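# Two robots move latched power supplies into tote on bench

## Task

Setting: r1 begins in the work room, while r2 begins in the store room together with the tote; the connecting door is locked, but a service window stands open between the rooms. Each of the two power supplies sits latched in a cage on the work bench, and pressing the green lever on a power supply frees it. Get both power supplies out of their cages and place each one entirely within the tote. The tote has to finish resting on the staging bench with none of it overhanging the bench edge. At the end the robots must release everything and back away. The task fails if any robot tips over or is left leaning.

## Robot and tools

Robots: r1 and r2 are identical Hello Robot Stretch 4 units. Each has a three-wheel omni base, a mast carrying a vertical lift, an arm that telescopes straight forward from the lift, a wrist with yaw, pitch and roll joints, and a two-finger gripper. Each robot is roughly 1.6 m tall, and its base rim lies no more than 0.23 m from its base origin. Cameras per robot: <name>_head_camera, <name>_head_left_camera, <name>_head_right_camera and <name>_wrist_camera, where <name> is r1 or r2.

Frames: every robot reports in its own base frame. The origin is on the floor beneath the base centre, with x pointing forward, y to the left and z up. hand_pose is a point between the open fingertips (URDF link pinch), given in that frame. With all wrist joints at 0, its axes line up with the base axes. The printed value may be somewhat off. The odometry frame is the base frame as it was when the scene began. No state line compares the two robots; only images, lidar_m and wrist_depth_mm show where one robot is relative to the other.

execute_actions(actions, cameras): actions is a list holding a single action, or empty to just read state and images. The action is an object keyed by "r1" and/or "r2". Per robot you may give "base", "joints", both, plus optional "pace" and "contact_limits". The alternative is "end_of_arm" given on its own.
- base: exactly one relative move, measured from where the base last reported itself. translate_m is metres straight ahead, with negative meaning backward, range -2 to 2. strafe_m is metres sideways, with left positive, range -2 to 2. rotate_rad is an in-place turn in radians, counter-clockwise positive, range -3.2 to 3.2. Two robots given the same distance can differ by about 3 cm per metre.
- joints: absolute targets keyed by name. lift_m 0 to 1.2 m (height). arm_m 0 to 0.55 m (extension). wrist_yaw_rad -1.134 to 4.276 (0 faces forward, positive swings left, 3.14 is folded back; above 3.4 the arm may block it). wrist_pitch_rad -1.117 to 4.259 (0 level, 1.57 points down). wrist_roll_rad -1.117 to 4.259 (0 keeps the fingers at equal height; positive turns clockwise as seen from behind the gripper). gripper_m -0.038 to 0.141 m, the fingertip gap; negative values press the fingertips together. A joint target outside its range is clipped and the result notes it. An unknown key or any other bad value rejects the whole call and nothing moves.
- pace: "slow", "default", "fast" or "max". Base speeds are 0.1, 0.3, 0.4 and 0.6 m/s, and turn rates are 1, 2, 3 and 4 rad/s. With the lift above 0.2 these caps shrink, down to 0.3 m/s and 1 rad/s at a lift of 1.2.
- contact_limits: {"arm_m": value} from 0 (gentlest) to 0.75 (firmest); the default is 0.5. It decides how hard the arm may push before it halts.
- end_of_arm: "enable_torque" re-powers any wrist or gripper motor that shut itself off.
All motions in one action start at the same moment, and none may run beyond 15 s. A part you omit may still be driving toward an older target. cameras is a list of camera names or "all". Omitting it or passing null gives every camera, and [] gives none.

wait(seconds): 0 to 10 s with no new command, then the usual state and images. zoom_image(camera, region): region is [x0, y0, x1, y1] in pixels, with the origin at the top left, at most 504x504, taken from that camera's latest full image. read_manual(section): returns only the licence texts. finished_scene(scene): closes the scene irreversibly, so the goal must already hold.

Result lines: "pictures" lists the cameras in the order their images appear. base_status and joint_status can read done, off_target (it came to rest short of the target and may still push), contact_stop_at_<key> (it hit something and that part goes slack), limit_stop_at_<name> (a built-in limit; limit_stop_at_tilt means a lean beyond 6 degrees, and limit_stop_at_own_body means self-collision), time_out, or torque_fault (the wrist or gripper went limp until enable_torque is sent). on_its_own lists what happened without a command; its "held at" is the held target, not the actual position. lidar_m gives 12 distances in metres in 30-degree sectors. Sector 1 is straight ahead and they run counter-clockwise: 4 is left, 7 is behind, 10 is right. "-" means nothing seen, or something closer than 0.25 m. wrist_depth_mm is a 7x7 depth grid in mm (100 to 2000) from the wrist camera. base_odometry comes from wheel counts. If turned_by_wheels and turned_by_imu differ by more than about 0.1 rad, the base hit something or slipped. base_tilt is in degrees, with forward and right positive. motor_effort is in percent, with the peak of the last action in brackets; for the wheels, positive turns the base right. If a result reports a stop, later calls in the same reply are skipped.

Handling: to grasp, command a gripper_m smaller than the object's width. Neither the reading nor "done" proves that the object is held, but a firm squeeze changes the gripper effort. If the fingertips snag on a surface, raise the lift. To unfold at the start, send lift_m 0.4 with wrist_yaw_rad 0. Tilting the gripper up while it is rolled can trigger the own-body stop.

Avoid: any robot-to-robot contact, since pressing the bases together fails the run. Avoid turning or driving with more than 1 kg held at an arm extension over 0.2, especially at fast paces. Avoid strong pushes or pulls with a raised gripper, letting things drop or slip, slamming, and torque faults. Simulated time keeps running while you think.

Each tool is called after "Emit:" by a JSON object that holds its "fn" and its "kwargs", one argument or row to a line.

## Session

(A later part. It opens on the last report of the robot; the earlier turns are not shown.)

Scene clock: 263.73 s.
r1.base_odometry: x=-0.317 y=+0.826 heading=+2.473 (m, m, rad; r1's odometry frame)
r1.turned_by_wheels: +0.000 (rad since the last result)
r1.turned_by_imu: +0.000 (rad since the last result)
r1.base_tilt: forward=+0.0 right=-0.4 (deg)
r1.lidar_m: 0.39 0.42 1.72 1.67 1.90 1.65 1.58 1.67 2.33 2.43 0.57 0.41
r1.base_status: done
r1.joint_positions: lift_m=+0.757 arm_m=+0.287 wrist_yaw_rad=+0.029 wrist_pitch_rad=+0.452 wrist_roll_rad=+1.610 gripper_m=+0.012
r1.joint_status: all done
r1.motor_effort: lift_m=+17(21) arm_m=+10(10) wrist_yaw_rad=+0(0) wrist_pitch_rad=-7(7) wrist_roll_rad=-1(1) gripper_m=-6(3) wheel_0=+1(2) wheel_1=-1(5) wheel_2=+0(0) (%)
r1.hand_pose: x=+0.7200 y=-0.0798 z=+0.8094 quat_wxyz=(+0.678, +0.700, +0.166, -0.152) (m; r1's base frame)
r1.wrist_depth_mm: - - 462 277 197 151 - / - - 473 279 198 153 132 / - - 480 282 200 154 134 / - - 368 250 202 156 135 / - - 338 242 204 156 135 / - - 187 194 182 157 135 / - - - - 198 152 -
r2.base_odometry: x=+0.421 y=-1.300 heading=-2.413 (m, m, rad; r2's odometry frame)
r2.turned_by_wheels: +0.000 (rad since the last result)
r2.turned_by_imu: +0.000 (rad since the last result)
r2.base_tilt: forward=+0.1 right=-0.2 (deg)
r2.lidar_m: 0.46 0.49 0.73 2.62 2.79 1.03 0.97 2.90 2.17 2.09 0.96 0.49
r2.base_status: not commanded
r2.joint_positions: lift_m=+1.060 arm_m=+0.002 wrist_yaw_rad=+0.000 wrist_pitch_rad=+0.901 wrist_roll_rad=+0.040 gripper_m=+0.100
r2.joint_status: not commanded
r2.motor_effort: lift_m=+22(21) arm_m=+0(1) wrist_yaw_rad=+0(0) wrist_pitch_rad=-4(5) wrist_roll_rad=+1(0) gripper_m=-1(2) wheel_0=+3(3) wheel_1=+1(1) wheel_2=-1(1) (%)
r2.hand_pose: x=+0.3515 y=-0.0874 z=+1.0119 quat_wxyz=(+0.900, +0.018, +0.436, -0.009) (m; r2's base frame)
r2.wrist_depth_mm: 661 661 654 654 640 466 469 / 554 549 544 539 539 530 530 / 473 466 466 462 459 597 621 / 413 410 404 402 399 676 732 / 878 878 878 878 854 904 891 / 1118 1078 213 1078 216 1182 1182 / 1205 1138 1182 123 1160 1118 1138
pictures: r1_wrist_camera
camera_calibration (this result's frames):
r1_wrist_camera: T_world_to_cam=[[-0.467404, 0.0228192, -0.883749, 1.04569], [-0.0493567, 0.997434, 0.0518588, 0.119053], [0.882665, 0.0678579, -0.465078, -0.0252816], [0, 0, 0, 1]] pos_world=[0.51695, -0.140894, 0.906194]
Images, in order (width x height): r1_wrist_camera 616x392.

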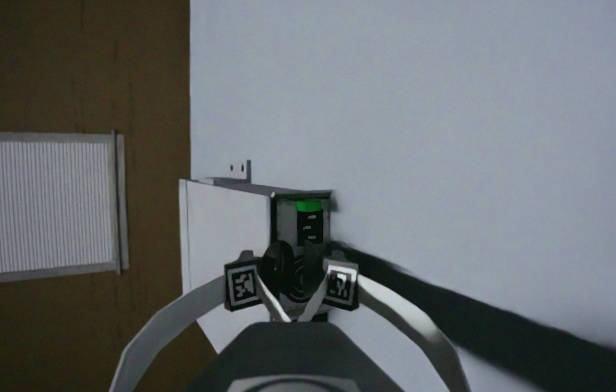

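Emit:
{"fn": "execute_actions", "kwargs": {
  "actions": [
    {"r1":{"joints":{"gripper_m":-0.005,"lift_m":0.759,"arm_m":0.291}}}
  ],
  "cameras": []
}}

Emit:
{"fn": "execute_actions", "kwargs": {
  "actions": [
    {"r1":{"joints":{"gripper_m":-0.038,"lift_m":0.755,"arm_m":0.299},"pace":"slow"}}
  ],
  "cameras": ["r1_wrist_camera"]
}}

Emit:
{"fn": "zoom_image", "kwargs": {
  "camera": "r1_wrist_camera",
  "region": [220, 170, 380, 330]
}}

Scene clock: 264.90 s.
r1.base_odometry: x=-0.317 y=+0.826 heading=+2.473 (m, m, rad; r1's odometry frame)
r1.turned_by_wheels: +0.000 (rad since the last result)
r1.turned_by_imu: +0.000 (rad since the last result)
r1.base_tilt: forward=-0.1 right=-0.4 (deg)
r1.lidar_m: 0.39 0.41 1.73 1.67 1.91 1.66 1.56 1.66 2.28 2.42 0.56 0.41
r1.base_status: not commanded
r1.joint_positions: lift_m=+0.759 arm_m=+0.290 wrist_yaw_rad=+0.031 wrist_pitch_rad=+0.452 wrist_roll_rad=+1.610 gripper_m=-0.005
r1.joint_status: all done
r1.motor_effort: lift_m=+22(22) arm_m=+8(10) wrist_yaw_rad=-3(1) wrist_pitch_rad=-7(8) wrist_roll_rad=+2(1) gripper_m=-10(11) wheel_0=+2(1) wheel_1=-1(1) wheel_2=-1(1) (%)
r1.hand_pose: x=+0.7225 y=-0.0795 z=+0.8110 quat_wxyz=(+0.678, +0.700, +0.166, -0.151) (m; r1's base frame)
r1.wrist_depth_mm: - - 469 277 199 153 - / - - 477 281 200 154 134 / - - 488 285 202 155 135 / - - 370 246 204 156 136 / - - 340 217 206 158 136 / - - 186 205 183 158 137 / - - - - 200 148 -
r2.base_odometry: x=+0.421 y=-1.300 heading=-2.413 (m, m, rad; r2's odometry frame)
r2.turned_by_wheels: +0.000 (rad since the last result)
r2.turned_by_imu: +0.000 (rad since the last result)
r2.base_tilt: forward=+0.0 right=-0.2 (deg)
r2.lidar_m: 0.45 0.49 0.71 2.60 2.78 0.99 0.99 2.90 2.16 2.09 0.92 0.49
r2.base_status: not commanded
r2.joint_positions: lift_m=+1.060 arm_m=+0.002 wrist_yaw_rad=+0.000 wrist_pitch_rad=+0.901 wrist_roll_rad=+0.040 gripper_m=+0.100
r2.joint_status: not commanded
r2.motor_effort: lift_m=+21(22) arm_m=+0(1) wrist_yaw_rad=+0(0) wrist_pitch_rad=-4(4) wrist_roll_rad=+1(0) gripper_m=-1(2) wheel_0=+3(3) wheel_1=+1(1) wheel_2=-2(1) (%)
r2.hand_pose: x=+0.3515 y=-0.0874 z=+1.0119 quat_wxyz=(+0.900, +0.018, +0.436, -0.009) (m; r2's base frame)
r2.wrist_depth_mm: 668 661 661 654 647 466 469 / 549 549 544 539 530 525 530 / 473 469 466 462 459 597 615 / 410 410 404 402 399 676 732 / 866 866 891 891 854 904 891 / 1118 1078 213 1098 216 1160 1182 / 1160 1160 1160 123 1160 1138 1160
pictures: none
No camera images: the call's "cameras" was empty. Leave "cameras" out to get every camera's image.

Scene clock: 266.20 s.
r1.base_odometry: x=-0.317 y=+0.826 heading=+2.473 (m, m, rad; r1's odometry frame)
r1.turned_by_wheels: +0.000 (rad since the last result)
r1.turned_by_imu: +0.000 (rad since the last result)
r1.base_tilt: forward=-0.1 right=-0.4 (deg)
r1.lidar_m: 0.39 0.41 1.71 1.67 1.88 1.64 1.57 1.65 2.29 2.43 0.56 0.39
r1.base_status: not commanded
r1.joint_positions: lift_m=+0.755 arm_m=+0.297 wrist_yaw_rad=+0.030 wrist_pitch_rad=+0.453 wrist_roll_rad=+1.609 gripper_m=-0.037
r1.joint_status: all done
r1.motor_effort: lift_m=+16(21) arm_m=+10(13) wrist_yaw_rad=-1(4) wrist_pitch_rad=-8(9) wrist_roll_rad=+1(0) gripper_m=-20(18) wheel_0=+3(3) wheel_1=+0(1) wheel_2=-3(3) (%)
r1.hand_pose: x=+0.7300 y=-0.0796 z=+0.8073 quat_wxyz=(+0.678, +0.700, +0.166, -0.152) (m; r1's base frame)
r1.wrist_depth_mm: - - 452 272 194 149 - / - - 462 273 196 150 - / - - 469 278 197 152 131 / - - 357 239 198 154 132 / - - 325 223 201 153 133 / - - 181 203 180 150 133 / - - - - 195 145 -
r2.base_odometry: x=+0.421 y=-1.300 heading=-2.413 (m, m, rad; r2's odometry frame)
r2.turned_by_wheels: +0.000 (rad since the last result)
r2.turned_by_imu: +0.000 (rad since the last result)
r2.base_tilt: forward=+0.2 right=-0.1 (deg)
r2.lidar_m: 0.44 0.50 0.72 2.62 2.76 1.02 1.00 2.90 2.17 2.10 0.96 0.48
r2.base_status: not commanded
r2.joint_positions: lift_m=+1.060 arm_m=+0.002 wrist_yaw_rad=+0.000 wrist_pitch_rad=+0.901 wrist_roll_rad=+0.040 gripper_m=+0.100
r2.joint_status: not commanded
r2.motor_effort: lift_m=+22(21) arm_m=-1(0) wrist_yaw_rad=+0(0) wrist_pitch_rad=-4(4) wrist_roll_rad=-1(2) gripper_m=-1(2) wheel_0=+3(3) wheel_1=+1(1) wheel_2=-2(1) (%)
r2.hand_pose: x=+0.3515 y=-0.0874 z=+1.0119 quat_wxyz=(+0.900, +0.018, +0.436, -0.009) (m; r2's base frame)
r2.wrist_depth_mm: 668 668 654 654 640 469 469 / 554 549 549 539 535 525 530 / 473 466 462 462 459 591 615 / 410 407 407 402 399 676 723 / 866 878 878 891 854 891 904 / 1118 1078 213 1118 216 1182 1182 / 1182 1138 1160 123 1160 1138 1138
pictures: r1_wrist_camera
camera_calibration (this result's frames):
r1_wrist_camera: T_world_to_cam=[[-0.467921, 0.0221418, -0.883493, 1.04863], [-0.0501082, 0.997413, 0.0515355, 0.120301], [0.882349, 0.0683848, -0.465601, -0.0343586], [0, 0, 0, 1]] pos_world=[0.527019, -0.140859, 0.904258]
Images, in order (width x height): r1_wrist_camera 616x392.

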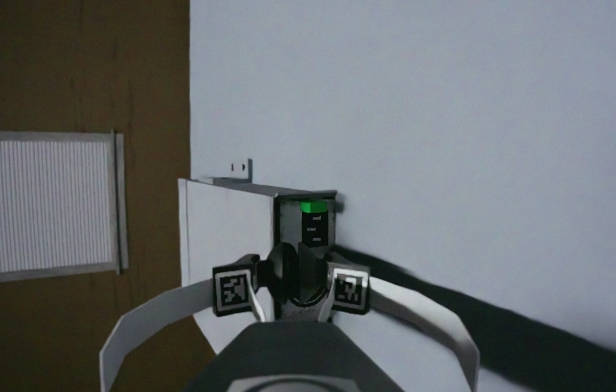

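Region (220, 170, 380, 330) of r1_wrist_camera's 616x392 image, scaled by 3.150.

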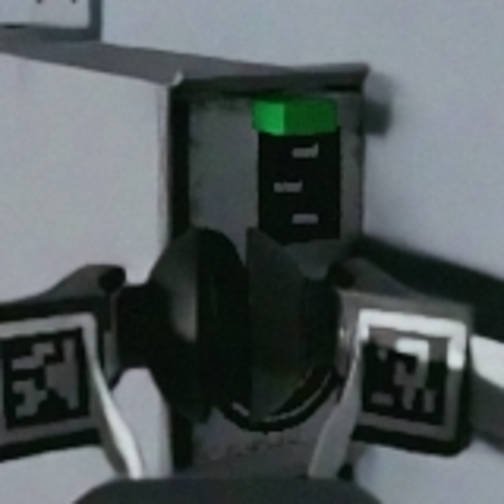

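Nice grip. Pull.

Emit:
{"fn": "execute_actions", "kwargs": {
  "actions": [
    {"r1":{"joints":{"arm_m":0.290},"pace":"slow"}}
  ],
  "cameras": ["r1_wrist_camera"]
}}

Emit:
{"fn": "zoom_image", "kwargs": {
  "camera": "r1_wrist_camera",
  "region": [220, 170, 380, 330]
}}

Scene clock: 267.20 s.
r1.base_odometry: x=-0.317 y=+0.826 heading=+2.473 (m, m, rad; r1's odometry frame)
r1.turned_by_wheels: +0.000 (rad since the last result)
r1.turned_by_imu: +0.000 (rad since the last result)
r1.base_tilt: forward=-0.1 right=-0.4 (deg)
r1.lidar_m: 0.38 0.41 1.71 1.67 1.91 1.67 1.58 1.68 2.33 2.42 0.57 0.42
r1.base_status: not commanded
r1.joint_positions: lift_m=+0.755 arm_m=+0.292 wrist_yaw_rad=+0.034 wrist_pitch_rad=+0.450 wrist_roll_rad=+1.609 gripper_m=-0.037
r1.joint_status: all done
r1.motor_effort: lift_m=+18(18) arm_m=-13(14) wrist_yaw_rad=-12(12) wrist_pitch_rad=+0(9) wrist_roll_rad=+2(2) gripper_m=-25(24) wheel_0=+1(2) wheel_1=-1(1) wheel_2=+2(3) (%)
r1.hand_pose: x=+0.7256 y=-0.0786 z=+0.8078 quat_wxyz=(+0.678, +0.700, +0.167, -0.149) (m; r1's base frame)
r1.wrist_depth_mm: - - 459 270 195 148 - / - - 466 276 195 150 - / - - 473 277 197 151 131 / - - 355 242 198 153 132 / - - 329 229 200 153 132 / - - 182 200 178 149 133 / - - - - 194 144 -
r2.base_odometry: x=+0.421 y=-1.300 heading=-2.413 (m, m, rad; r2's odometry frame)
r2.turned_by_wheels: +0.000 (rad since the last result)
r2.turned_by_imu: +0.000 (rad since the last result)
r2.base_tilt: forward=+0.1 right=-0.2 (deg)
r2.lidar_m: 0.46 0.46 0.70 2.64 2.75 1.01 0.97 2.92 2.15 2.08 0.98 0.48
r2.base_status: not commanded
r2.joint_positions: lift_m=+1.060 arm_m=+0.002 wrist_yaw_rad=+0.000 wrist_pitch_rad=+0.901 wrist_roll_rad=+0.040 gripper_m=+0.100
r2.joint_status: not commanded
r2.motor_effort: lift_m=+21(21) arm_m=-1(1) wrist_yaw_rad=+0(0) wrist_pitch_rad=-4(5) wrist_roll_rad=+0(0) gripper_m=-1(2) wheel_0=+2(3) wheel_1=+1(1) wheel_2=-1(1) (%)
r2.hand_pose: x=+0.3515 y=-0.0874 z=+1.0119 quat_wxyz=(+0.900, +0.018, +0.436, -0.009) (m; r2's base frame)
r2.wrist_depth_mm: 654 661 647 654 640 469 469 / 549 544 544 539 535 530 530 / 469 469 466 466 459 597 615 / 413 410 404 404 402 691 723 / 866 878 878 891 854 904 904 / 1138 1078 213 1098 216 1182 1182 / 1182 1138 1160 123 1160 1118 1138
pictures: r1_wrist_camera
camera_calibration (this result's frames):
r1_wrist_camera: T_world_to_cam=[[-0.46575, 0.0203851, -0.884682, 1.04623], [-0.0540841, 0.99721, 0.0514511, 0.121985], [0.883262, 0.0718106, -0.463348, -0.0326357], [0, 0, 0, 1]] pos_world=[0.522706, -0.140629, 0.904185]
Images, in order (width x height): r1_wrist_camera 616x392.

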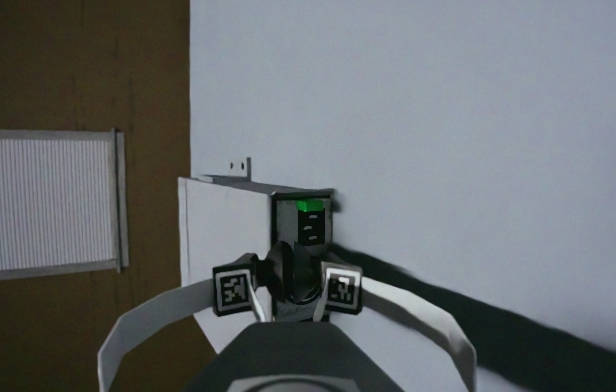

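Region (220, 170, 380, 330) of r1_wrist_camera's 616x392 image, scaled by 3.150.

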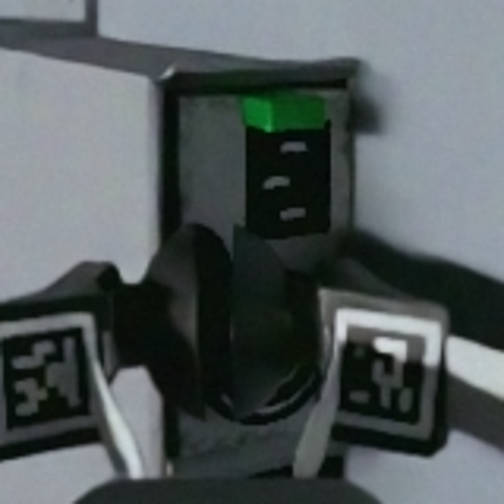

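Emit:
{"fn": "execute_actions", "kwargs": {
  "actions": [
    {"r1":{"joints":{"arm_m":0.285},"pace":"slow"}}
  ],
  "cameras": ["r1_wrist_camera"]
}}

Emit:
{"fn": "zoom_image", "kwargs": {
  "camera": "r1_wrist_camera",
  "region": [220, 170, 380, 330]
}}

Scene clock: 268.07 s.
r1.base_odometry: x=-0.317 y=+0.826 heading=+2.473 (m, m, rad; r1's odometry frame)
r1.turned_by_wheels: +0.000 (rad since the last result)
r1.turned_by_imu: +0.000 (rad since the last result)
r1.base_tilt: forward=+0.0 right=-0.4 (deg)
r1.lidar_m: 0.40 0.41 1.74 1.69 1.88 1.65 1.58 1.65 2.28 2.41 0.56 0.39
r1.base_status: not commanded
r1.joint_positions: lift_m=+0.755 arm_m=+0.287 wrist_yaw_rad=+0.035 wrist_pitch_rad=+0.449 wrist_roll_rad=+1.609 gripper_m=-0.037
r1.joint_status: all done
r1.on_its_own: wrist_yaw_rad is at rest, and its effort (-14) is outside its rest range (-13 to +13)
r1.motor_effort: lift_m=+19(19) arm_m=-14(17) wrist_yaw_rad=-14(14) wrist_pitch_rad=+1(0) wrist_roll_rad=+3(1) gripper_m=-23(25) wheel_0=+0(0) wheel_1=-1(1) wheel_2=+3(3) (%)
r1.hand_pose: x=+0.7211 y=-0.0784 z=+0.8081 quat_wxyz=(+0.679, +0.700, +0.166, -0.149) (m; r1's base frame)
r1.wrist_depth_mm: - - 455 273 195 149 - / - - 466 276 195 150 - / - - 477 278 198 152 131 / - - 362 251 200 153 132 / - - 329 234 201 153 133 / - - 181 202 175 149 133 / - - - - 194 145 -
r2.base_odometry: x=+0.421 y=-1.300 heading=-2.413 (m, m, rad; r2's odometry frame)
r2.turned_by_wheels: +0.000 (rad since the last result)
r2.turned_by_imu: +0.000 (rad since the last result)
r2.base_tilt: forward=+0.1 right=-0.2 (deg)
r2.lidar_m: 0.47 0.51 0.73 2.63 2.79 1.03 0.99 2.89 2.17 2.09 0.95 0.48
r2.base_status: not commanded
r2.joint_positions: lift_m=+1.060 arm_m=+0.002 wrist_yaw_rad=+0.000 wrist_pitch_rad=+0.901 wrist_roll_rad=+0.040 gripper_m=+0.100
r2.joint_status: not commanded
r2.motor_effort: lift_m=+21(22) arm_m=+0(0) wrist_yaw_rad=+0(1) wrist_pitch_rad=-4(5) wrist_roll_rad=+0(2) gripper_m=-1(2) wheel_0=+3(3) wheel_1=+1(1) wheel_2=-2(2) (%)
r2.hand_pose: x=+0.3515 y=-0.0874 z=+1.0119 quat_wxyz=(+0.900, +0.018, +0.436, -0.009) (m; r2's base frame)
r2.wrist_depth_mm: 668 668 654 654 640 469 466 / 549 549 539 539 530 530 535 / 473 469 466 462 459 597 621 / 413 410 407 404 402 676 732 / 866 878 878 891 866 904 917 / 1138 1098 214 1118 216 1160 1160 / 1182 1138 1182 123 1160 1138 1138
pictures: r1_wrist_camera
camera_calibration (this result's frames):
r1_wrist_camera: T_world_to_cam=[[-0.464712, 0.0200485, -0.885235, 1.04403], [-0.054946, 0.997164, 0.0514278, 0.122144], [0.883755, 0.0725393, -0.462293, -0.0296227], [0, 0, 0, 1]] pos_world=[0.518064, -0.14058, 0.904235]
Images, in order (width x height): r1_wrist_camera 616x392.

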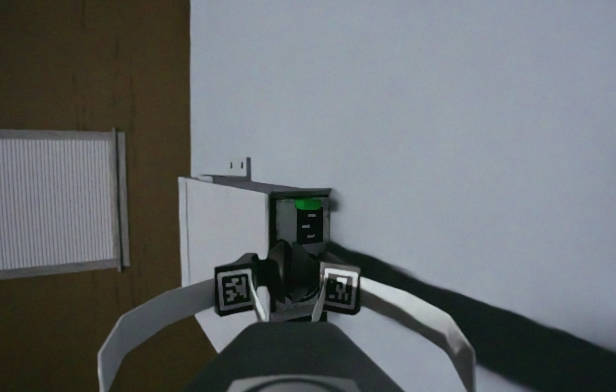

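Region (220, 170, 380, 330) of r1_wrist_camera's 616x392 image, scaled by 3.150.

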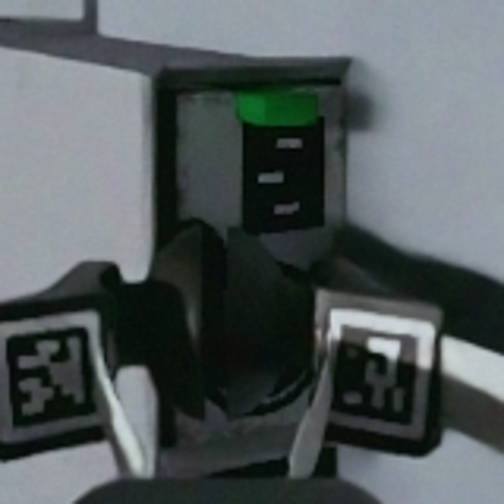

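Emit:
{"fn": "execute_actions", "kwargs": {
  "actions": [
    {"r1":{"joints":{"gripper_m":0.012,"arm_m":0.277,"lift_m":0.759}}}
  ],
  "cameras": []
}}

Emit:
{"fn": "execute_actions", "kwargs": {
  "actions": [
    {"r1":{"base":{"strafe_m":-0.010},"joints":{"arm_m":0.235,"lift_m":0.78},"pace":"fast"}}
  ],
  "cameras": []
}}

Emit:
{"fn": "execute_actions", "kwargs": {
  "actions": [
    {"r1":{"joints":{"wrist_roll_rad":0.15,"wrist_pitch_rad":0.3,"gripper_m":0.058,"lift_m":0.74}}}
  ],
  "cameras": []
}}

Emit:
{"fn": "execute_actions", "kwargs": {
  "actions": [
    {"r1":{"joints":{"arm_m":0.255,"lift_m":0.712}}}
  ],
  "cameras": ["r1_wrist_camera"]
}}

Emit:
{"fn": "zoom_image", "kwargs": {
  "camera": "r1_wrist_camera",
  "region": [180, 150, 420, 350]
}}

Scene clock: 270.43 s.
r1.base_odometry: x=-0.317 y=+0.826 heading=+2.473 (m, m, rad; r1's odometry frame)
r1.turned_by_wheels: +0.000 (rad since the last result)
r1.turned_by_imu: +0.000 (rad since the last result)
r1.base_tilt: forward=-0.1 right=-0.3 (deg)
r1.lidar_m: 0.40 0.39 1.72 1.65 1.89 1.65 1.57 1.66 2.32 2.44 0.58 0.41
r1.base_status: not commanded
r1.joint_positions: lift_m=+0.759 arm_m=+0.278 wrist_yaw_rad=+0.029 wrist_pitch_rad=+0.455 wrist_roll_rad=+1.610 gripper_m=+0.012
r1.joint_status: all done
r1.motor_effort: lift_m=+22(23) arm_m=-7(14) wrist_yaw_rad=+2(16) wrist_pitch_rad=-15(16) wrist_roll_rad=+0(1) gripper_m=-3(28) wheel_0=+0(1) wheel_1=-1(1) wheel_2=-1(4) (%)
r1.hand_pose: x=+0.7108 y=-0.0799 z=+0.8102 quat_wxyz=(+0.678, +0.700, +0.167, -0.153) (m; r1's base frame)
r1.wrist_depth_mm: - - 459 276 197 151 - / - - 469 278 199 153 132 / - - 473 279 200 154 134 / - - 373 255 202 156 135 / - - 332 244 204 156 135 / - - 185 189 182 157 136 / - - - - 198 153 -
r2.base_odometry: x=+0.421 y=-1.300 heading=-2.413 (m, m, rad; r2's odometry frame)
r2.turned_by_wheels: +0.000 (rad since the last result)
r2.turned_by_imu: +0.001 (rad since the last result)
r2.base_tilt: forward=+0.1 right=-0.2 (deg)
r2.lidar_m: 0.47 0.51 0.72 2.63 2.79 1.04 0.99 2.89 2.15 2.09 0.97 0.49
r2.base_status: not commanded
r2.joint_positions: lift_m=+1.060 arm_m=+0.002 wrist_yaw_rad=+0.000 wrist_pitch_rad=+0.901 wrist_roll_rad=+0.040 gripper_m=+0.100
r2.joint_status: not commanded
r2.motor_effort: lift_m=+22(21) arm_m=+0(0) wrist_yaw_rad=+1(0) wrist_pitch_rad=-5(5) wrist_roll_rad=+0(1) gripper_m=-1(2) wheel_0=+3(3) wheel_1=+1(1) wheel_2=-2(1) (%)
r2.hand_pose: x=+0.3515 y=-0.0874 z=+1.0119 quat_wxyz=(+0.900, +0.018, +0.436, -0.009) (m; r2's base frame)
r2.wrist_depth_mm: 668 661 654 647 647 469 466 / 554 544 549 539 530 530 530 / 469 466 466 459 459 597 621 / 410 410 407 404 402 676 732 / 878 878 878 904 854 904 904 / 1138 1078 214 1118 216 1182 1160 / 1182 1160 1182 123 1160 1138 1138
pictures: none
No camera images: the call's "cameras" was empty. Leave "cameras" out to get every camera's image.

Scene clock: 271.23 s.
r1.base_odometry: x=-0.311 y=+0.834 heading=+2.473 (m, m, rad; r1's odometry frame)
r1.turned_by_wheels: +0.000 (rad since the last result)
r1.turned_by_imu: +0.000 (rad since the last result)
r1.base_tilt: forward=-0.1 right=-0.4 (deg)
r1.lidar_m: 0.39 0.40 1.70 1.67 1.92 1.66 1.57 1.63 2.31 2.43 0.54 0.41
r1.base_status: done
r1.joint_positions: lift_m=+0.780 arm_m=+0.237 wrist_yaw_rad=+0.030 wrist_pitch_rad=+0.452 wrist_roll_rad=+1.610 gripper_m=+0.012
r1.joint_status: all done
r1.motor_effort: lift_m=+23(24) arm_m=-9(10) wrist_yaw_rad=+0(0) wrist_pitch_rad=-7(16) wrist_roll_rad=+0(1) gripper_m=-5(4) wheel_0=-1(9) wheel_1=+1(8) wheel_2=+0(2) (%)
r1.hand_pose: x=+0.6694 y=-0.0797 z=+0.8320 quat_wxyz=(+0.678, +0.700, +0.166, -0.151) (m; r1's base frame)
r1.wrist_depth_mm: - - 539 320 227 175 - / - - 549 325 230 177 154 / - - 559 327 232 179 155 / - - 455 309 235 180 156 / - - 413 286 236 181 157 / - - 187 195 211 181 158 / - - - - 230 176 -
r2.base_odometry: x=+0.421 y=-1.300 heading=-2.413 (m, m, rad; r2's odometry frame)
r2.turned_by_wheels: +0.000 (rad since the last result)
r2.turned_by_imu: +0.000 (rad since the last result)
r2.base_tilt: forward=+0.1 right=-0.2 (deg)
r2.lidar_m: 0.46 0.50 0.74 2.63 2.78 1.02 0.99 2.89 2.16 2.09 0.92 0.48
r2.base_status: not commanded
r2.joint_positions: lift_m=+1.060 arm_m=+0.002 wrist_yaw_rad=+0.000 wrist_pitch_rad=+0.901 wrist_roll_rad=+0.040 gripper_m=+0.100
r2.joint_status: not commanded
r2.motor_effort: lift_m=+22(21) arm_m=-1(1) wrist_yaw_rad=+0(0) wrist_pitch_rad=-4(5) wrist_roll_rad=+1(3) gripper_m=-1(2) wheel_0=+3(3) wheel_1=+1(1) wheel_2=-1(2) (%)
r2.hand_pose: x=+0.3515 y=-0.0874 z=+1.0119 quat_wxyz=(+0.900, +0.018, +0.436, -0.009) (m; r2's base frame)
r2.wrist_depth_mm: 661 661 661 654 647 466 466 / 549 549 544 539 535 530 530 / 473 469 469 462 455 597 621 / 410 407 404 404 402 683 732 / 878 878 891 891 854 904 904 / 1118 1078 213 1098 216 1182 1160 / 1182 1160 1160 123 1138 1138 1160
pictures: none
No camera images: the call's "cameras" was empty. Leave "cameras" out to get every camera's image.

Scene clock: 272.67 s.
r1.base_odometry: x=-0.311 y=+0.834 heading=+2.473 (m, m, rad; r1's odometry frame)
r1.turned_by_wheels: +0.000 (rad since the last result)
r1.turned_by_imu: +0.000 (rad since the last result)
r1.base_tilt: forward=-0.1 right=-0.4 (deg)
r1.lidar_m: 0.35 0.42 1.67 1.66 1.90 1.65 1.58 1.66 2.30 2.43 0.56 0.42
r1.base_status: not commanded
r1.joint_positions: lift_m=+0.740 arm_m=+0.237 wrist_yaw_rad=+0.030 wrist_pitch_rad=+0.303 wrist_roll_rad=+0.150 gripper_m=+0.058
r1.joint_status: all done
r1.motor_effort: lift_m=+17(20) arm_m=-9(9) wrist_yaw_rad=-1(1) wrist_pitch_rad=-7(12) wrist_roll_rad=-3(7) gripper_m=-2(5) wheel_0=-1(1) wheel_1=+1(1) wheel_2=+0(0) (%)
r1.hand_pose: x=+0.6853 y=-0.0792 z=+0.8325 quat_wxyz=(+0.986, +0.072, +0.151, +0.003) (m; r1's base frame)
r1.wrist_depth_mm: - - - - - - - / - - - - - - - / - - - - - 654 615 / - - 399 410 466 436 424 / - 366 286 289 342 329 315 / 342 298 199 273 251 263 255 / 257 247 253 - 232 216 215
r2.base_odometry: x=+0.421 y=-1.300 heading=-2.413 (m, m, rad; r2's odometry frame)
r2.turned_by_wheels: +0.000 (rad since the last result)
r2.turned_by_imu: +0.000 (rad since the last result)
r2.base_tilt: forward=+0.2 right=-0.2 (deg)
r2.lidar_m: 0.46 0.49 0.70 2.63 2.76 1.03 1.00 2.89 2.14 2.09 0.94 0.50
r2.base_status: not commanded
r2.joint_positions: lift_m=+1.060 arm_m=+0.002 wrist_yaw_rad=+0.000 wrist_pitch_rad=+0.901 wrist_roll_rad=+0.040 gripper_m=+0.100
r2.joint_status: not commanded
r2.motor_effort: lift_m=+22(22) arm_m=+0(1) wrist_yaw_rad=+0(0) wrist_pitch_rad=-5(4) wrist_roll_rad=+0(1) gripper_m=-2(1) wheel_0=+3(3) wheel_1=+1(1) wheel_2=-2(2) (%)
r2.hand_pose: x=+0.3515 y=-0.0874 z=+1.0119 quat_wxyz=(+0.900, +0.018, +0.436, -0.009) (m; r2's base frame)
r2.wrist_depth_mm: 668 661 654 647 640 466 466 / 549 549 549 539 539 535 535 / 473 469 462 462 459 597 615 / 413 410 404 402 402 676 732 / 878 878 878 891 866 904 904 / 1118 1078 213 1098 216 1160 1182 / 1182 1160 1160 123 1160 1160 1138
pictures: none
No camera images: the call's "cameras" was empty. Leave "cameras" out to get every camera's image.

Scene clock: 273.57 s.
r1.base_odometry: x=-0.311 y=+0.834 heading=+2.473 (m, m, rad; r1's odometry frame)
r1.turned_by_wheels: +0.000 (rad since the last result)
r1.turned_by_imu: +0.000 (rad since the last result)
r1.base_tilt: forward=-0.1 right=-0.4 (deg)
r1.lidar_m: 0.38 0.43 1.72 1.67 1.94 1.64 1.58 1.67 2.29 2.41 0.57 0.42
r1.base_status: not commanded
r1.joint_positions: lift_m=+0.712 arm_m=+0.253 wrist_yaw_rad=+0.030 wrist_pitch_rad=+0.302 wrist_roll_rad=+0.150 gripper_m=+0.058
r1.joint_status: all done
r1.motor_effort: lift_m=+17(17) arm_m=+9(9) wrist_yaw_rad=-2(1) wrist_pitch_rad=-8(8) wrist_roll_rad=-3(0) gripper_m=-4(3) wheel_0=-1(1) wheel_1=+1(1) wheel_2=+0(0) (%)
r1.hand_pose: x=+0.7022 y=-0.0791 z=+0.8046 quat_wxyz=(+0.986, +0.072, +0.151, +0.003) (m; r1's base frame)
r1.wrist_depth_mm: - - - - - - - / - - - - - - - / - - - 580 609 559 525 / - 535 322 322 397 373 353 / - 306 254 263 289 279 268 / 271 260 198 234 213 223 215 / 220 209 214 - 196 183 185
r2.base_odometry: x=+0.421 y=-1.300 heading=-2.413 (m, m, rad; r2's odometry frame)
r2.turned_by_wheels: +0.000 (rad since the last result)
r2.turned_by_imu: +0.000 (rad since the last result)
r2.base_tilt: forward=+0.1 right=-0.2 (deg)
r2.lidar_m: 0.46 0.50 0.71 2.62 2.77 1.04 0.99 2.89 2.16 2.07 0.96 0.50
r2.base_status: not commanded
r2.joint_positions: lift_m=+1.060 arm_m=+0.002 wrist_yaw_rad=+0.000 wrist_pitch_rad=+0.901 wrist_roll_rad=+0.040 gripper_m=+0.100
r2.joint_status: not commanded
r2.motor_effort: lift_m=+21(22) arm_m=+0(0) wrist_yaw_rad=+0(0) wrist_pitch_rad=-4(4) wrist_roll_rad=+0(2) gripper_m=-2(2) wheel_0=+3(3) wheel_1=+1(1) wheel_2=-1(2) (%)
r2.hand_pose: x=+0.3515 y=-0.0874 z=+1.0119 quat_wxyz=(+0.900, +0.018, +0.436, -0.009) (m; r2's base frame)
r2.wrist_depth_mm: 661 661 654 654 647 466 466 / 554 544 549 539 535 530 535 / 473 469 466 462 459 597 621 / 410 407 404 402 402 676 732 / 866 878 878 891 854 904 904 / 1118 1078 213 1118 216 1160 1160 / 1182 1138 1160 123 1160 1138 1160
pictures: r1_wrist_camera
camera_calibration (this result's frames):
r1_wrist_camera: T_world_to_cam=[[-0.0460394, -0.990365, -0.130605, 0.0510938], [-0.337489, 0.138477, -0.931088, 1.04297], [0.940203, 0.00121106, -0.340613, -0.157736], [0, 0, 0, 1]] pos_world=[0.502647, -0.0936346, 0.924042]
Images, in order (width x height): r1_wrist_camera 616x392.

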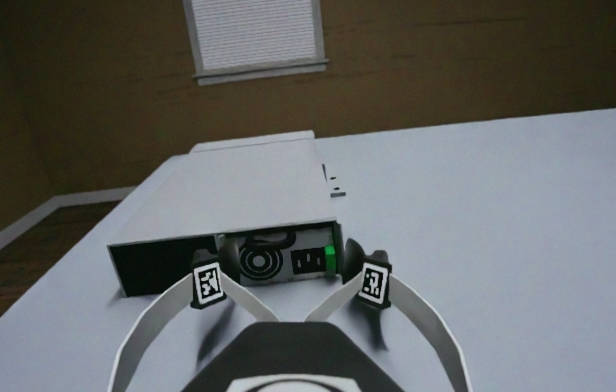

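Region (180, 150, 420, 350) of r1_wrist_camera's 616x392 image, scaled by 2.100.

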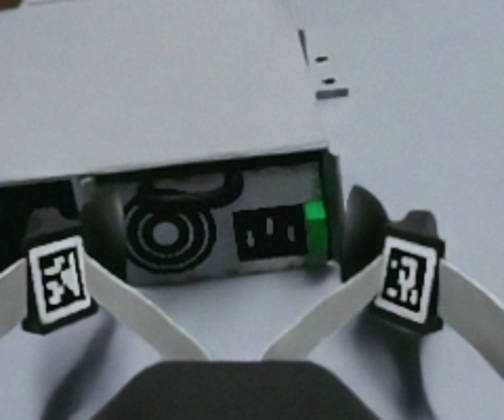

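Emit:
{"fn": "execute_actions", "kwargs": {
  "actions": [
    {"r1":{"joints":{"arm_m":0.265,"lift_m":0.711,"wrist_roll_rad":0.28}}}
  ],
  "cameras": ["r1_wrist_camera"]
}}

Emit:
{"fn": "zoom_image", "kwargs": {
  "camera": "r1_wrist_camera",
  "region": [180, 150, 420, 350]
}}

Scene clock: 274.67 s.
r1.base_odometry: x=-0.311 y=+0.834 heading=+2.473 (m, m, rad; r1's odometry frame)
r1.turned_by_wheels: +0.000 (rad since the last result)
r1.turned_by_imu: +0.000 (rad since the last result)
r1.base_tilt: forward=+0.0 right=-0.4 (deg)
r1.lidar_m: 0.40 0.40 1.70 1.67 1.89 1.61 1.57 1.65 2.32 2.41 0.57 0.41
r1.base_status: not commanded
r1.joint_positions: lift_m=+0.711 arm_m=+0.263 wrist_yaw_rad=+0.030 wrist_pitch_rad=+0.302 wrist_roll_rad=+0.280 gripper_m=+0.058
r1.joint_status: all done
r1.motor_effort: lift_m=+17(18) arm_m=+9(10) wrist_yaw_rad=-2(1) wrist_pitch_rad=-8(7) wrist_roll_rad=-1(6) gripper_m=-4(3) wheel_0=-1(1) wheel_1=+1(1) wheel_2=+0(0) (%)
r1.hand_pose: x=+0.7122 y=-0.0791 z=+0.8035 quat_wxyz=(+0.979, +0.136, +0.151, -0.006) (m; r1's base frame)
r1.wrist_depth_mm: - - - - - - - / - - - - - - 609 / - - - 580 525 452 397 / - - 342 314 362 320 293 / - 300 250 250 270 248 236 / 330 267 198 232 203 204 193 / 248 225 222 - 186 170 -
r2.base_odometry: x=+0.421 y=-1.300 heading=-2.413 (m, m, rad; r2's odometry frame)
r2.turned_by_wheels: +0.000 (rad since the last result)
r2.turned_by_imu: +0.000 (rad since the last result)
r2.base_tilt: forward=+0.2 right=-0.2 (deg)
r2.lidar_m: 0.45 0.48 0.72 2.64 2.77 1.02 1.00 2.89 2.13 2.10 0.97 0.46
r2.base_status: not commanded
r2.joint_positions: lift_m=+1.060 arm_m=+0.002 wrist_yaw_rad=+0.000 wrist_pitch_rad=+0.901 wrist_roll_rad=+0.040 gripper_m=+0.100
r2.joint_status: not commanded
r2.motor_effort: lift_m=+22(21) arm_m=+0(0) wrist_yaw_rad=+0(0) wrist_pitch_rad=-5(5) wrist_roll_rad=+1(2) gripper_m=-2(1) wheel_0=+3(3) wheel_1=+1(1) wheel_2=-1(2) (%)
r2.hand_pose: x=+0.3515 y=-0.0874 z=+1.0119 quat_wxyz=(+0.900, +0.018, +0.436, -0.009) (m; r2's base frame)
r2.wrist_depth_mm: 668 661 654 654 640 469 466 / 549 544 544 539 535 530 530 / 473 469 466 466 459 591 621 / 410 407 407 404 399 676 741 / 878 878 878 891 854 891 904 / 1138 1078 213 1098 216 1182 1160 / 1182 1138 1160 123 1138 1138 1138
pictures: r1_wrist_camera
camera_calibration (this result's frames):
r1_wrist_camera: T_world_to_cam=[[-0.0844277, -0.964271, -0.251104, 0.177655], [-0.333117, 0.264819, -0.904933, 1.03127], [0.939098, 0.00724577, -0.343573, -0.163828], [0, 0, 0, 1]] pos_world=[0.512383, -0.100605, 0.921553]
Images, in order (width x height): r1_wrist_camera 616x392.

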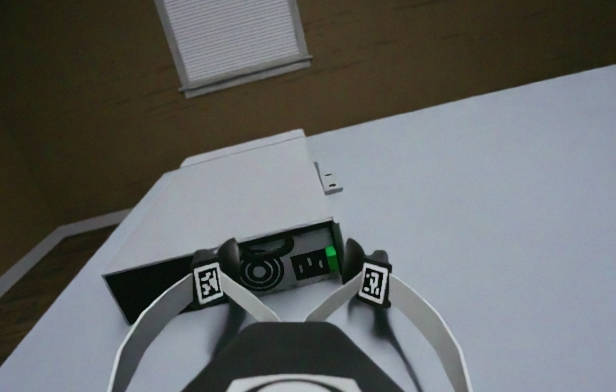

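Region (180, 150, 420, 350) of r1_wrist_camera's 616x392 image, scaled by 2.100.

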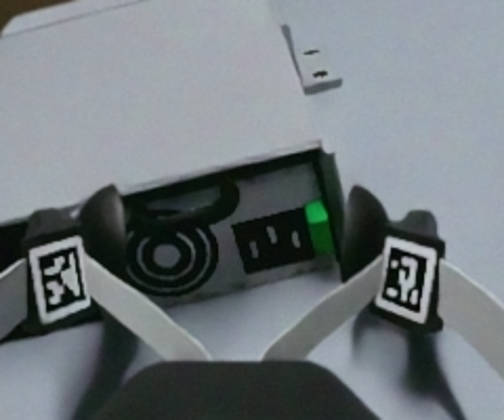

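Emit:
{"fn": "execute_actions", "kwargs": {
  "actions": [
    {"r1":{"base":{"strafe_m":0.003},"joints":{"gripper_m":0.04}}}
  ],
  "cameras": ["r1_wrist_camera"]
}}

Emit:
{"fn": "zoom_image", "kwargs": {
  "camera": "r1_wrist_camera",
  "region": [180, 150, 420, 350]
}}

Scene clock: 275.67 s.
r1.base_odometry: x=-0.312 y=+0.832 heading=+2.473 (m, m, rad; r1's odometry frame)
r1.turned_by_wheels: +0.000 (rad since the last result)
r1.turned_by_imu: +0.000 (rad since the last result)
r1.base_tilt: forward=-0.1 right=-0.3 (deg)
r1.lidar_m: 0.38 0.43 1.72 1.67 1.90 1.67 1.60 1.66 2.30 2.43 0.58 0.42
r1.base_status: done
r1.joint_positions: lift_m=+0.711 arm_m=+0.263 wrist_yaw_rad=+0.029 wrist_pitch_rad=+0.302 wrist_roll_rad=+0.280 gripper_m=+0.040
r1.joint_status: all done
r1.motor_effort: lift_m=+17(17) arm_m=+9(9) wrist_yaw_rad=+2(2) wrist_pitch_rad=-8(8) wrist_roll_rad=+1(1) gripper_m=-6(6) wheel_0=-1(5) wheel_1=+1(6) wheel_2=+0(0) (%)
r1.hand_pose: x=+0.7121 y=-0.0795 z=+0.8035 quat_wxyz=(+0.979, +0.136, +0.151, -0.007) (m; r1's base frame)
r1.wrist_depth_mm: - - - - - - - / - - - - - - 609 / - - - 580 521 442 394 / - - 336 314 359 322 291 / - 297 252 250 271 249 237 / 1025 272 213 231 198 204 191 / 247 224 222 - 186 170 -
r2.base_odometry: x=+0.421 y=-1.300 heading=-2.413 (m, m, rad; r2's odometry frame)
r2.turned_by_wheels: +0.000 (rad since the last result)
r2.turned_by_imu: +0.000 (rad since the last result)
r2.base_tilt: forward=+0.1 right=-0.2 (deg)
r2.lidar_m: 0.45 0.48 0.72 2.63 2.78 1.02 1.00 2.87 2.14 2.09 0.96 0.47
r2.base_status: not commanded
r2.joint_positions: lift_m=+1.060 arm_m=+0.002 wrist_yaw_rad=+0.000 wrist_pitch_rad=+0.901 wrist_roll_rad=+0.040 gripper_m=+0.100
r2.joint_status: not commanded
r2.motor_effort: lift_m=+21(22) arm_m=+0(0) wrist_yaw_rad=+0(0) wrist_pitch_rad=-4(4) wrist_roll_rad=-1(1) gripper_m=-1(1) wheel_0=+2(3) wheel_1=+1(1) wheel_2=-2(2) (%)
r2.hand_pose: x=+0.3515 y=-0.0874 z=+1.0119 quat_wxyz=(+0.900, +0.018, +0.436, -0.009) (m; r2's base frame)
r2.wrist_depth_mm: 668 668 661 647 640 462 469 / 554 544 544 539 535 530 535 / 469 466 466 462 455 597 621 / 413 410 407 404 402 683 741 / 866 891 891 891 866 904 904 / 1118 1078 213 1098 216 1160 1160 / 1182 1160 1160 123 1182 1118 1138
pictures: r1_wrist_camera
camera_calibration (this result's frames):
r1_wrist_camera: T_world_to_cam=[[-0.0857211, -0.96415, -0.25113, 0.178241], [-0.332762, 0.265289, -0.904926, 1.03112], [0.939107, 0.00599515, -0.343574, -0.163843], [0, 0, 0, 1]] pos_world=[0.512261, -0.10071, 0.921553]
Images, in order (width x height): r1_wrist_camera 616x392.

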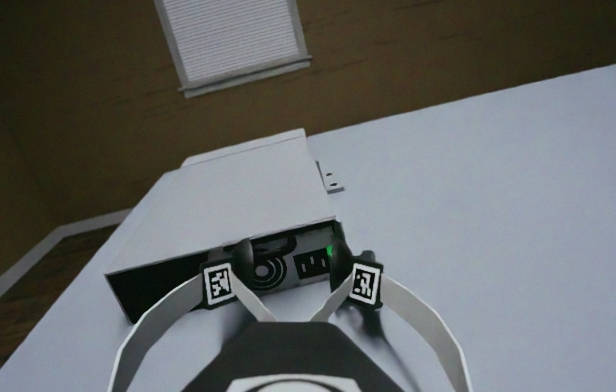

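Region (180, 150, 420, 350) of r1_wrist_camera's 616x392 image, scaled by 2.100.

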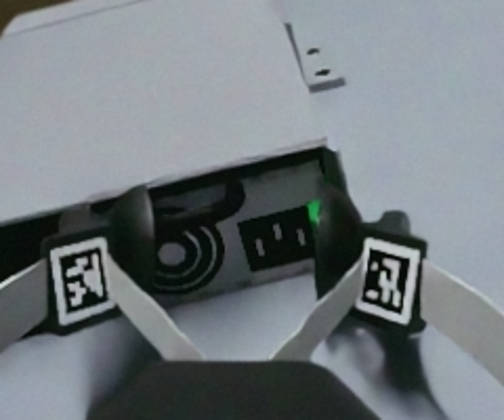

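Emit:
{"fn": "execute_actions", "kwargs": {
  "actions": [
    {"r1":{"joints":{"arm_m":0.272},"pace":"slow"}}
  ],
  "cameras": ["r1_wrist_camera"]
}}

Emit:
{"fn": "zoom_image", "kwargs": {
  "camera": "r1_wrist_camera",
  "region": [180, 150, 420, 350]
}}

Scene clock: 276.60 s.
r1.base_odometry: x=-0.312 y=+0.832 heading=+2.473 (m, m, rad; r1's odometry frame)
r1.turned_by_wheels: +0.000 (rad since the last result)
r1.turned_by_imu: +0.000 (rad since the last result)
r1.base_tilt: forward=-0.1 right=-0.3 (deg)
r1.lidar_m: 0.36 0.40 1.70 1.67 1.88 1.62 1.57 1.66 2.30 2.42 0.58 0.40
r1.base_status: not commanded
r1.joint_positions: lift_m=+0.711 arm_m=+0.270 wrist_yaw_rad=+0.027 wrist_pitch_rad=+0.304 wrist_roll_rad=+0.280 gripper_m=+0.040
r1.joint_status: all done
r1.motor_effort: lift_m=+17(17) arm_m=+12(15) wrist_yaw_rad=+7(6) wrist_pitch_rad=-13(13) wrist_roll_rad=+0(2) gripper_m=-7(6) wheel_0=-2(1) wheel_1=+1(1) wheel_2=-3(2) (%)
r1.hand_pose: x=+0.7182 y=-0.0799 z=+0.8030 quat_wxyz=(+0.979, +0.136, +0.152, -0.008) (m; r1's base frame)
r1.wrist_depth_mm: - - - - - - - / - - - - - - 597 / - - - 580 517 442 394 / - - 334 309 357 317 290 / - 289 244 245 270 248 233 / 330 264 193 230 191 203 191 / 245 220 221 - 186 169 -
r2.base_odometry: x=+0.421 y=-1.300 heading=-2.413 (m, m, rad; r2's odometry frame)
r2.turned_by_wheels: +0.000 (rad since the last result)
r2.turned_by_imu: +0.000 (rad since the last result)
r2.base_tilt: forward=+0.1 right=-0.2 (deg)
r2.lidar_m: 0.47 0.50 0.74 2.64 2.77 1.04 0.99 2.91 2.15 2.10 0.97 0.47
r2.base_status: not commanded
r2.joint_positions: lift_m=+1.060 arm_m=+0.002 wrist_yaw_rad=+0.000 wrist_pitch_rad=+0.901 wrist_roll_rad=+0.040 gripper_m=+0.100
r2.joint_status: not commanded
r2.motor_effort: lift_m=+21(22) arm_m=-1(0) wrist_yaw_rad=+0(0) wrist_pitch_rad=-5(5) wrist_roll_rad=-1(0) gripper_m=-1(2) wheel_0=+3(3) wheel_1=+1(1) wheel_2=-2(1) (%)
r2.hand_pose: x=+0.3515 y=-0.0874 z=+1.0119 quat_wxyz=(+0.900, +0.018, +0.436, -0.009) (m; r2's base frame)
r2.wrist_depth_mm: 668 668 661 654 647 469 466 / 549 549 544 544 535 525 530 / 469 469 462 462 459 591 615 / 413 410 407 402 399 676 732 / 878 878 866 891 866 904 917 / 1138 1078 213 1098 216 1160 1160 / 1160 1160 1138 122 1160 1138 1138
pictures: r1_wrist_camera
camera_calibration (this result's frames):
r1_wrist_camera: T_world_to_cam=[[-0.0875362, -0.964043, -0.250915, 0.179397], [-0.334088, 0.265705, -0.904315, 1.03328], [0.938468, 0.00466763, -0.345334, -0.167978], [0, 0, 0, 1]] pos_world=[0.518551, -0.100817, 0.921412]
Images, in order (width x height): r1_wrist_camera 616x392.

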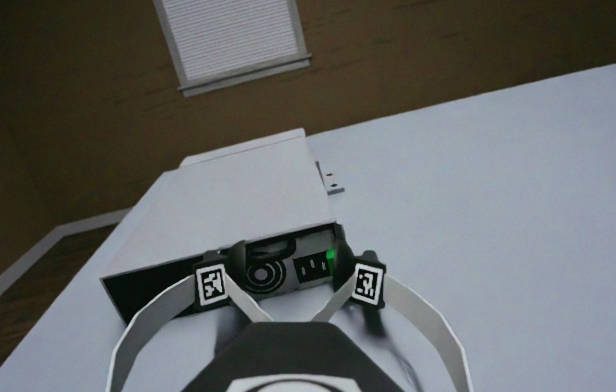

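Region (180, 150, 420, 350) of r1_wrist_camera's 616x392 image, scaled by 2.100.

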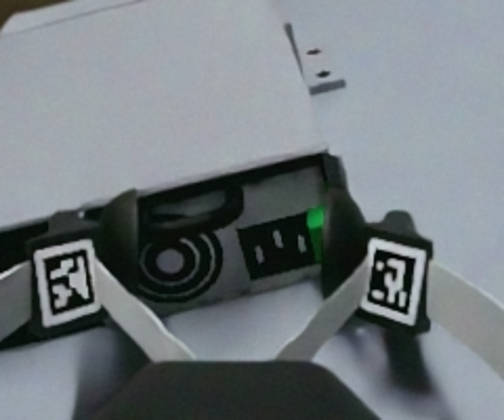

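Emit:
{"fn": "execute_actions", "kwargs": {
  "actions": [
    {"r1":{"joints":{"gripper_m":0.02,"arm_m":0.277},"pace":"slow"}}
  ],
  "cameras": []
}}

Emit:
{"fn": "execute_actions", "kwargs": {
  "actions": [
    {"r1":{"joints":{"gripper_m":0.0,"arm_m":0.282,"lift_m":0.709},"pace":"slow"}}
  ],
  "cameras": ["r1_wrist_camera"]
}}

Emit:
{"fn": "zoom_image", "kwargs": {
  "camera": "r1_wrist_camera",
  "region": [180, 150, 420, 350]
}}

Scene clock: 277.90 s.
r1.base_odometry: x=-0.312 y=+0.832 heading=+2.473 (m, m, rad; r1's odometry frame)
r1.turned_by_wheels: +0.000 (rad since the last result)
r1.turned_by_imu: +0.001 (rad since the last result)
r1.base_tilt: forward=-0.1 right=-0.3 (deg)
r1.lidar_m: 0.39 0.43 1.70 1.67 1.93 1.62 1.57 1.65 2.34 2.44 0.56 0.43
r1.base_status: not commanded
r1.joint_positions: lift_m=+0.711 arm_m=+0.275 wrist_yaw_rad=+0.030 wrist_pitch_rad=+0.307 wrist_roll_rad=+0.280 gripper_m=+0.020
r1.joint_status: all done
r1.motor_effort: lift_m=+17(17) arm_m=+13(12) wrist_yaw_rad=-2(9) wrist_pitch_rad=-21(20) wrist_roll_rad=+0(0) gripper_m=-13(13) wheel_0=+2(2) wheel_1=+3(3) wheel_2=-5(5) (%)
r1.hand_pose: x=+0.7231 y=-0.0791 z=+0.8024 quat_wxyz=(+0.979, +0.135, +0.153, -0.007) (m; r1's base frame)
r1.wrist_depth_mm: - - - - - - - / - - - - - - 603 / - - - 535 508 427 387 / - - 327 300 355 314 287 / - 285 241 238 265 245 231 / 325 250 204 228 187 200 190 / 243 220 220 - 185 169 -
r2.base_odometry: x=+0.421 y=-1.300 heading=-2.413 (m, m, rad; r2's odometry frame)
r2.turned_by_wheels: +0.000 (rad since the last result)
r2.turned_by_imu: +0.000 (rad since the last result)
r2.base_tilt: forward=+0.1 right=-0.2 (deg)
r2.lidar_m: 0.46 0.49 0.72 2.63 2.80 1.02 0.99 2.85 2.13 2.09 0.98 0.49
r2.base_status: not commanded
r2.joint_positions: lift_m=+1.060 arm_m=+0.002 wrist_yaw_rad=+0.000 wrist_pitch_rad=+0.901 wrist_roll_rad=+0.040 gripper_m=+0.100
r2.joint_status: not commanded
r2.motor_effort: lift_m=+22(21) arm_m=-1(1) wrist_yaw_rad=+0(0) wrist_pitch_rad=-5(4) wrist_roll_rad=+0(1) gripper_m=-1(2) wheel_0=+3(3) wheel_1=+1(1) wheel_2=-2(2) (%)
r2.hand_pose: x=+0.3515 y=-0.0874 z=+1.0119 quat_wxyz=(+0.900, +0.018, +0.436, -0.009) (m; r2's base frame)
r2.wrist_depth_mm: 668 661 654 647 640 466 469 / 549 554 544 539 539 525 530 / 473 466 466 462 459 597 615 / 413 407 404 402 399 676 741 / 866 866 878 891 866 904 904 / 1138 1060 213 1098 216 1160 1160 / 1182 1160 1160 123 1160 1118 1138
pictures: none
No camera images: the call's "cameras" was empty. Leave "cameras" out to get every camera's image.

Scene clock: 279.07 s.
r1.base_odometry: x=-0.312 y=+0.832 heading=+2.473 (m, m, rad; r1's odometry frame)
r1.turned_by_wheels: +0.000 (rad since the last result)
r1.turned_by_imu: +0.000 (rad since the last result)
r1.base_tilt: forward=+0.0 right=-0.4 (deg)
r1.lidar_m: 0.40 0.42 1.70 1.68 1.94 1.65 1.58 1.66 2.31 2.43 0.55 0.39
r1.base_status: not commanded
r1.joint_positions: lift_m=+0.709 arm_m=+0.280 wrist_yaw_rad=+0.029 wrist_pitch_rad=+0.307 wrist_roll_rad=+0.280 gripper_m=+0.001
r1.joint_status: all done
r1.motor_effort: lift_m=+17(16) arm_m=+12(16) wrist_yaw_rad=-1(7) wrist_pitch_rad=-21(21) wrist_roll_rad=+1(0) gripper_m=-22(20) wheel_0=+3(4) wheel_1=+4(4) wheel_2=-5(5) (%)
r1.hand_pose: x=+0.7281 y=-0.0793 z=+0.8003 quat_wxyz=(+0.979, +0.135, +0.153, -0.007) (m; r1's base frame)
r1.wrist_depth_mm: - - - - - - - / - - - - - - 585 / - - - 521 500 427 382 / - - 320 294 345 310 283 / - 276 232 234 266 242 229 / 317 172 204 228 185 196 187 / 239 220 216 - 183 167 -
r2.base_odometry: x=+0.421 y=-1.300 heading=-2.413 (m, m, rad; r2's odometry frame)
r2.turned_by_wheels: +0.000 (rad since the last result)
r2.turned_by_imu: +0.000 (rad since the last result)
r2.base_tilt: forward=+0.1 right=-0.2 (deg)
r2.lidar_m: 0.45 0.50 0.72 2.60 2.78 1.04 0.99 2.90 2.14 2.09 0.99 0.50
r2.base_status: not commanded
r2.joint_positions: lift_m=+1.060 arm_m=+0.002 wrist_yaw_rad=+0.000 wrist_pitch_rad=+0.901 wrist_roll_rad=+0.040 gripper_m=+0.100
r2.joint_status: not commanded
r2.motor_effort: lift_m=+22(22) arm_m=-1(0) wrist_yaw_rad=+0(0) wrist_pitch_rad=-4(4) wrist_roll_rad=+0(1) gripper_m=-2(2) wheel_0=+3(3) wheel_1=+1(1) wheel_2=-2(2) (%)
r2.hand_pose: x=+0.3515 y=-0.0874 z=+1.0119 quat_wxyz=(+0.900, +0.018, +0.436, -0.009) (m; r2's base frame)
r2.wrist_depth_mm: 668 661 654 647 640 466 469 / 554 549 549 539 535 525 530 / 477 469 466 466 459 591 615 / 410 410 407 404 399 683 732 / 878 878 891 891 866 891 917 / 1118 1078 214 1098 216 1160 1138 / 1182 1160 1160 122 1160 1138 1160
pictures: r1_wrist_camera
camera_calibration (this result's frames):
r1_wrist_camera: T_world_to_cam=[[-0.0862057, -0.964279, -0.250469, 0.178776], [-0.337085, 0.264808, -0.903466, 1.03541], [0.937519, 0.00654547, -0.347872, -0.175317], [0, 0, 0, 1]] pos_world=[0.528796, -0.100648, 0.919247]
Images, in order (width x height): r1_wrist_camera 616x392.

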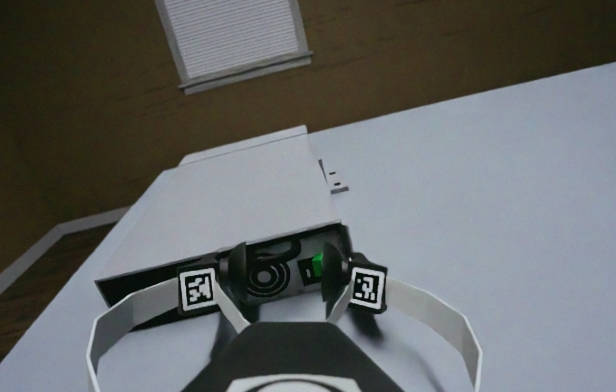

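Region (180, 150, 420, 350) of r1_wrist_camera's 616x392 image, scaled by 2.100.

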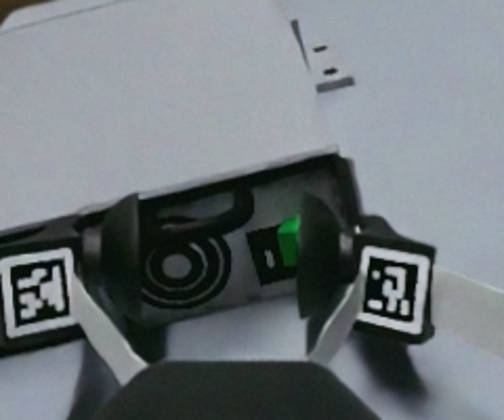

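Emit:
{"fn": "execute_actions", "kwargs": {
  "actions": [
    {"r1":{"base":{"strafe_m":0.003},"joints":{"gripper_m":-0.02,"arm_m":0.288,"lift_m":0.707},"pace":"slow"}}
  ],
  "cameras": []
}}

Emit:
{"fn": "execute_actions", "kwargs": {
  "actions": [
    {"r1":{"joints":{"gripper_m":-0.038,"arm_m":0.293,"lift_m":0.705},"pace":"slow"}}
  ],
  "cameras": ["r1_wrist_camera"]
}}

Emit:
{"fn": "zoom_image", "kwargs": {
  "camera": "r1_wrist_camera",
  "region": [160, 150, 440, 350]
}}

Scene clock: 280.37 s.
r1.base_odometry: x=-0.314 y=+0.829 heading=+2.473 (m, m, rad; r1's odometry frame)
r1.turned_by_wheels: +0.000 (rad since the last result)
r1.turned_by_imu: +0.000 (rad since the last result)
r1.base_tilt: forward=-0.1 right=-0.4 (deg)
r1.lidar_m: 0.40 0.42 1.70 1.65 1.91 1.63 1.57 1.67 2.32 2.42 0.58 0.42
r1.base_status: done
r1.joint_positions: lift_m=+0.707 arm_m=+0.286 wrist_yaw_rad=+0.026 wrist_pitch_rad=+0.307 wrist_roll_rad=+0.279 gripper_m=-0.019
r1.joint_status: all done
r1.motor_effort: lift_m=+16(16) arm_m=+14(17) wrist_yaw_rad=+11(14) wrist_pitch_rad=-19(21) wrist_roll_rad=+1(0) gripper_m=-24(25) wheel_0=+2(2) wheel_1=+4(5) wheel_2=-6(7) (%)
r1.hand_pose: x=+0.7336 y=-0.0803 z=+0.7984 quat_wxyz=(+0.979, +0.136, +0.153, -0.009) (m; r1's base frame)
r1.wrist_depth_mm: - - - - - - - / - - - - - - 585 / - - - 517 496 424 377 / - - 314 289 345 306 281 / - 266 227 227 263 239 225 / 315 173 204 226 184 190 186 / 236 221 214 - 180 165 -
r2.base_odometry: x=+0.421 y=-1.300 heading=-2.413 (m, m, rad; r2's odometry frame)
r2.turned_by_wheels: +0.000 (rad since the last result)
r2.turned_by_imu: +0.000 (rad since the last result)
r2.base_tilt: forward=+0.1 right=-0.2 (deg)
r2.lidar_m: 0.45 0.50 0.72 2.63 2.79 1.03 1.00 2.89 2.17 2.10 0.94 0.50
r2.base_status: not commanded
r2.joint_positions: lift_m=+1.060 arm_m=+0.002 wrist_yaw_rad=+0.000 wrist_pitch_rad=+0.901 wrist_roll_rad=+0.040 gripper_m=+0.100
r2.joint_status: not commanded
r2.motor_effort: lift_m=+22(22) arm_m=+0(0) wrist_yaw_rad=+0(0) wrist_pitch_rad=-4(5) wrist_roll_rad=+1(0) gripper_m=-1(2) wheel_0=+3(3) wheel_1=+1(1) wheel_2=-2(2) (%)
r2.hand_pose: x=+0.3515 y=-0.0874 z=+1.0119 quat_wxyz=(+0.900, +0.018, +0.436, -0.009) (m; r2's base frame)
r2.wrist_depth_mm: 661 661 661 647 640 466 469 / 549 549 549 539 539 530 530 / 469 469 466 462 455 603 609 / 410 410 407 402 399 683 732 / 878 891 891 891 854 917 904 / 1138 1078 213 1098 216 1160 1182 / 1182 1160 1160 123 1182 1138 1160
pictures: none
No camera images: the call's "cameras" was empty. Leave "cameras" out to get every camera's image.

Scene clock: 281.33 s.
r1.base_odometry: x=-0.314 y=+0.829 heading=+2.473 (m, m, rad; r1's odometry frame)
r1.turned_by_wheels: +0.000 (rad since the last result)
r1.turned_by_imu: +0.000 (rad since the last result)
r1.base_tilt: forward=-0.1 right=-0.3 (deg)
r1.lidar_m: 0.40 0.43 1.72 1.67 1.88 1.64 1.57 1.66 2.29 2.42 0.61 0.41
r1.base_status: not commanded
r1.joint_positions: lift_m=+0.705 arm_m=+0.290 wrist_yaw_rad=+0.025 wrist_pitch_rad=+0.307 wrist_roll_rad=+0.279 gripper_m=-0.037
r1.joint_status: all done
r1.motor_effort: lift_m=+15(15) arm_m=+15(18) wrist_yaw_rad=+13(16) wrist_pitch_rad=-19(21) wrist_roll_rad=+2(2) gripper_m=-27(27) wheel_0=+2(2) wheel_1=+4(4) wheel_2=-7(7) (%)
r1.hand_pose: x=+0.7384 y=-0.0806 z=+0.7964 quat_wxyz=(+0.979, +0.136, +0.153, -0.009) (m; r1's base frame)
r1.wrist_depth_mm: - - - - - - - / - - - - - - 580 / - - - 508 492 418 375 / - - 312 285 338 303 277 / - 257 224 224 260 237 223 / 304 168 216 224 182 186 183 / 229 219 211 - 179 163 -
r2.base_odometry: x=+0.421 y=-1.300 heading=-2.413 (m, m, rad; r2's odometry frame)
r2.turned_by_wheels: +0.000 (rad since the last result)
r2.turned_by_imu: +0.000 (rad since the last result)
r2.base_tilt: forward=+0.1 right=-0.1 (deg)
r2.lidar_m: 0.45 0.50 0.72 2.60 2.77 1.02 0.98 2.86 2.14 2.09 0.94 0.49
r2.base_status: not commanded
r2.joint_positions: lift_m=+1.060 arm_m=+0.002 wrist_yaw_rad=+0.000 wrist_pitch_rad=+0.901 wrist_roll_rad=+0.040 gripper_m=+0.100
r2.joint_status: not commanded
r2.motor_effort: lift_m=+22(21) arm_m=-1(0) wrist_yaw_rad=+0(0) wrist_pitch_rad=-4(5) wrist_roll_rad=-1(0) gripper_m=-2(2) wheel_0=+3(3) wheel_1=+1(1) wheel_2=-2(2) (%)
r2.hand_pose: x=+0.3515 y=-0.0874 z=+1.0119 quat_wxyz=(+0.900, +0.018, +0.436, -0.009) (m; r2's base frame)
r2.wrist_depth_mm: 661 661 654 654 634 466 469 / 554 549 544 539 539 525 535 / 473 466 466 466 459 597 615 / 410 410 407 404 399 683 732 / 866 878 878 891 866 904 904 / 1118 1078 213 1098 216 1182 1160 / 1182 1138 1160 123 1160 1138 1138
pictures: r1_wrist_camera
camera_calibration (this result's frames):
r1_wrist_camera: T_world_to_cam=[[-0.0905672, -0.963914, -0.250333, 0.180592], [-0.335693, 0.266203, -0.903574, 1.03487], [0.937607, 0.00220074, -0.347689, -0.186848], [0, 0, 0, 1]] pos_world=[0.538945, -0.100999, 0.915326]
Images, in order (width x height): r1_wrist_camera 616x392.

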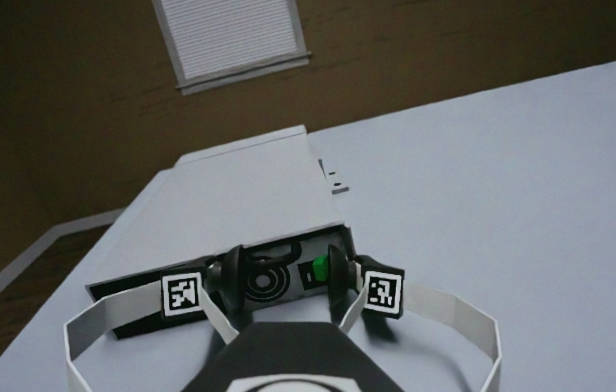

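Region (160, 150, 440, 350) of r1_wrist_camera's 616x392 image, scaled by 1.800; it fills the top 360 rows of this view, and the rest is white.

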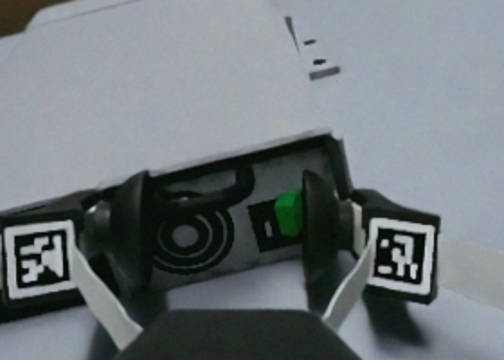

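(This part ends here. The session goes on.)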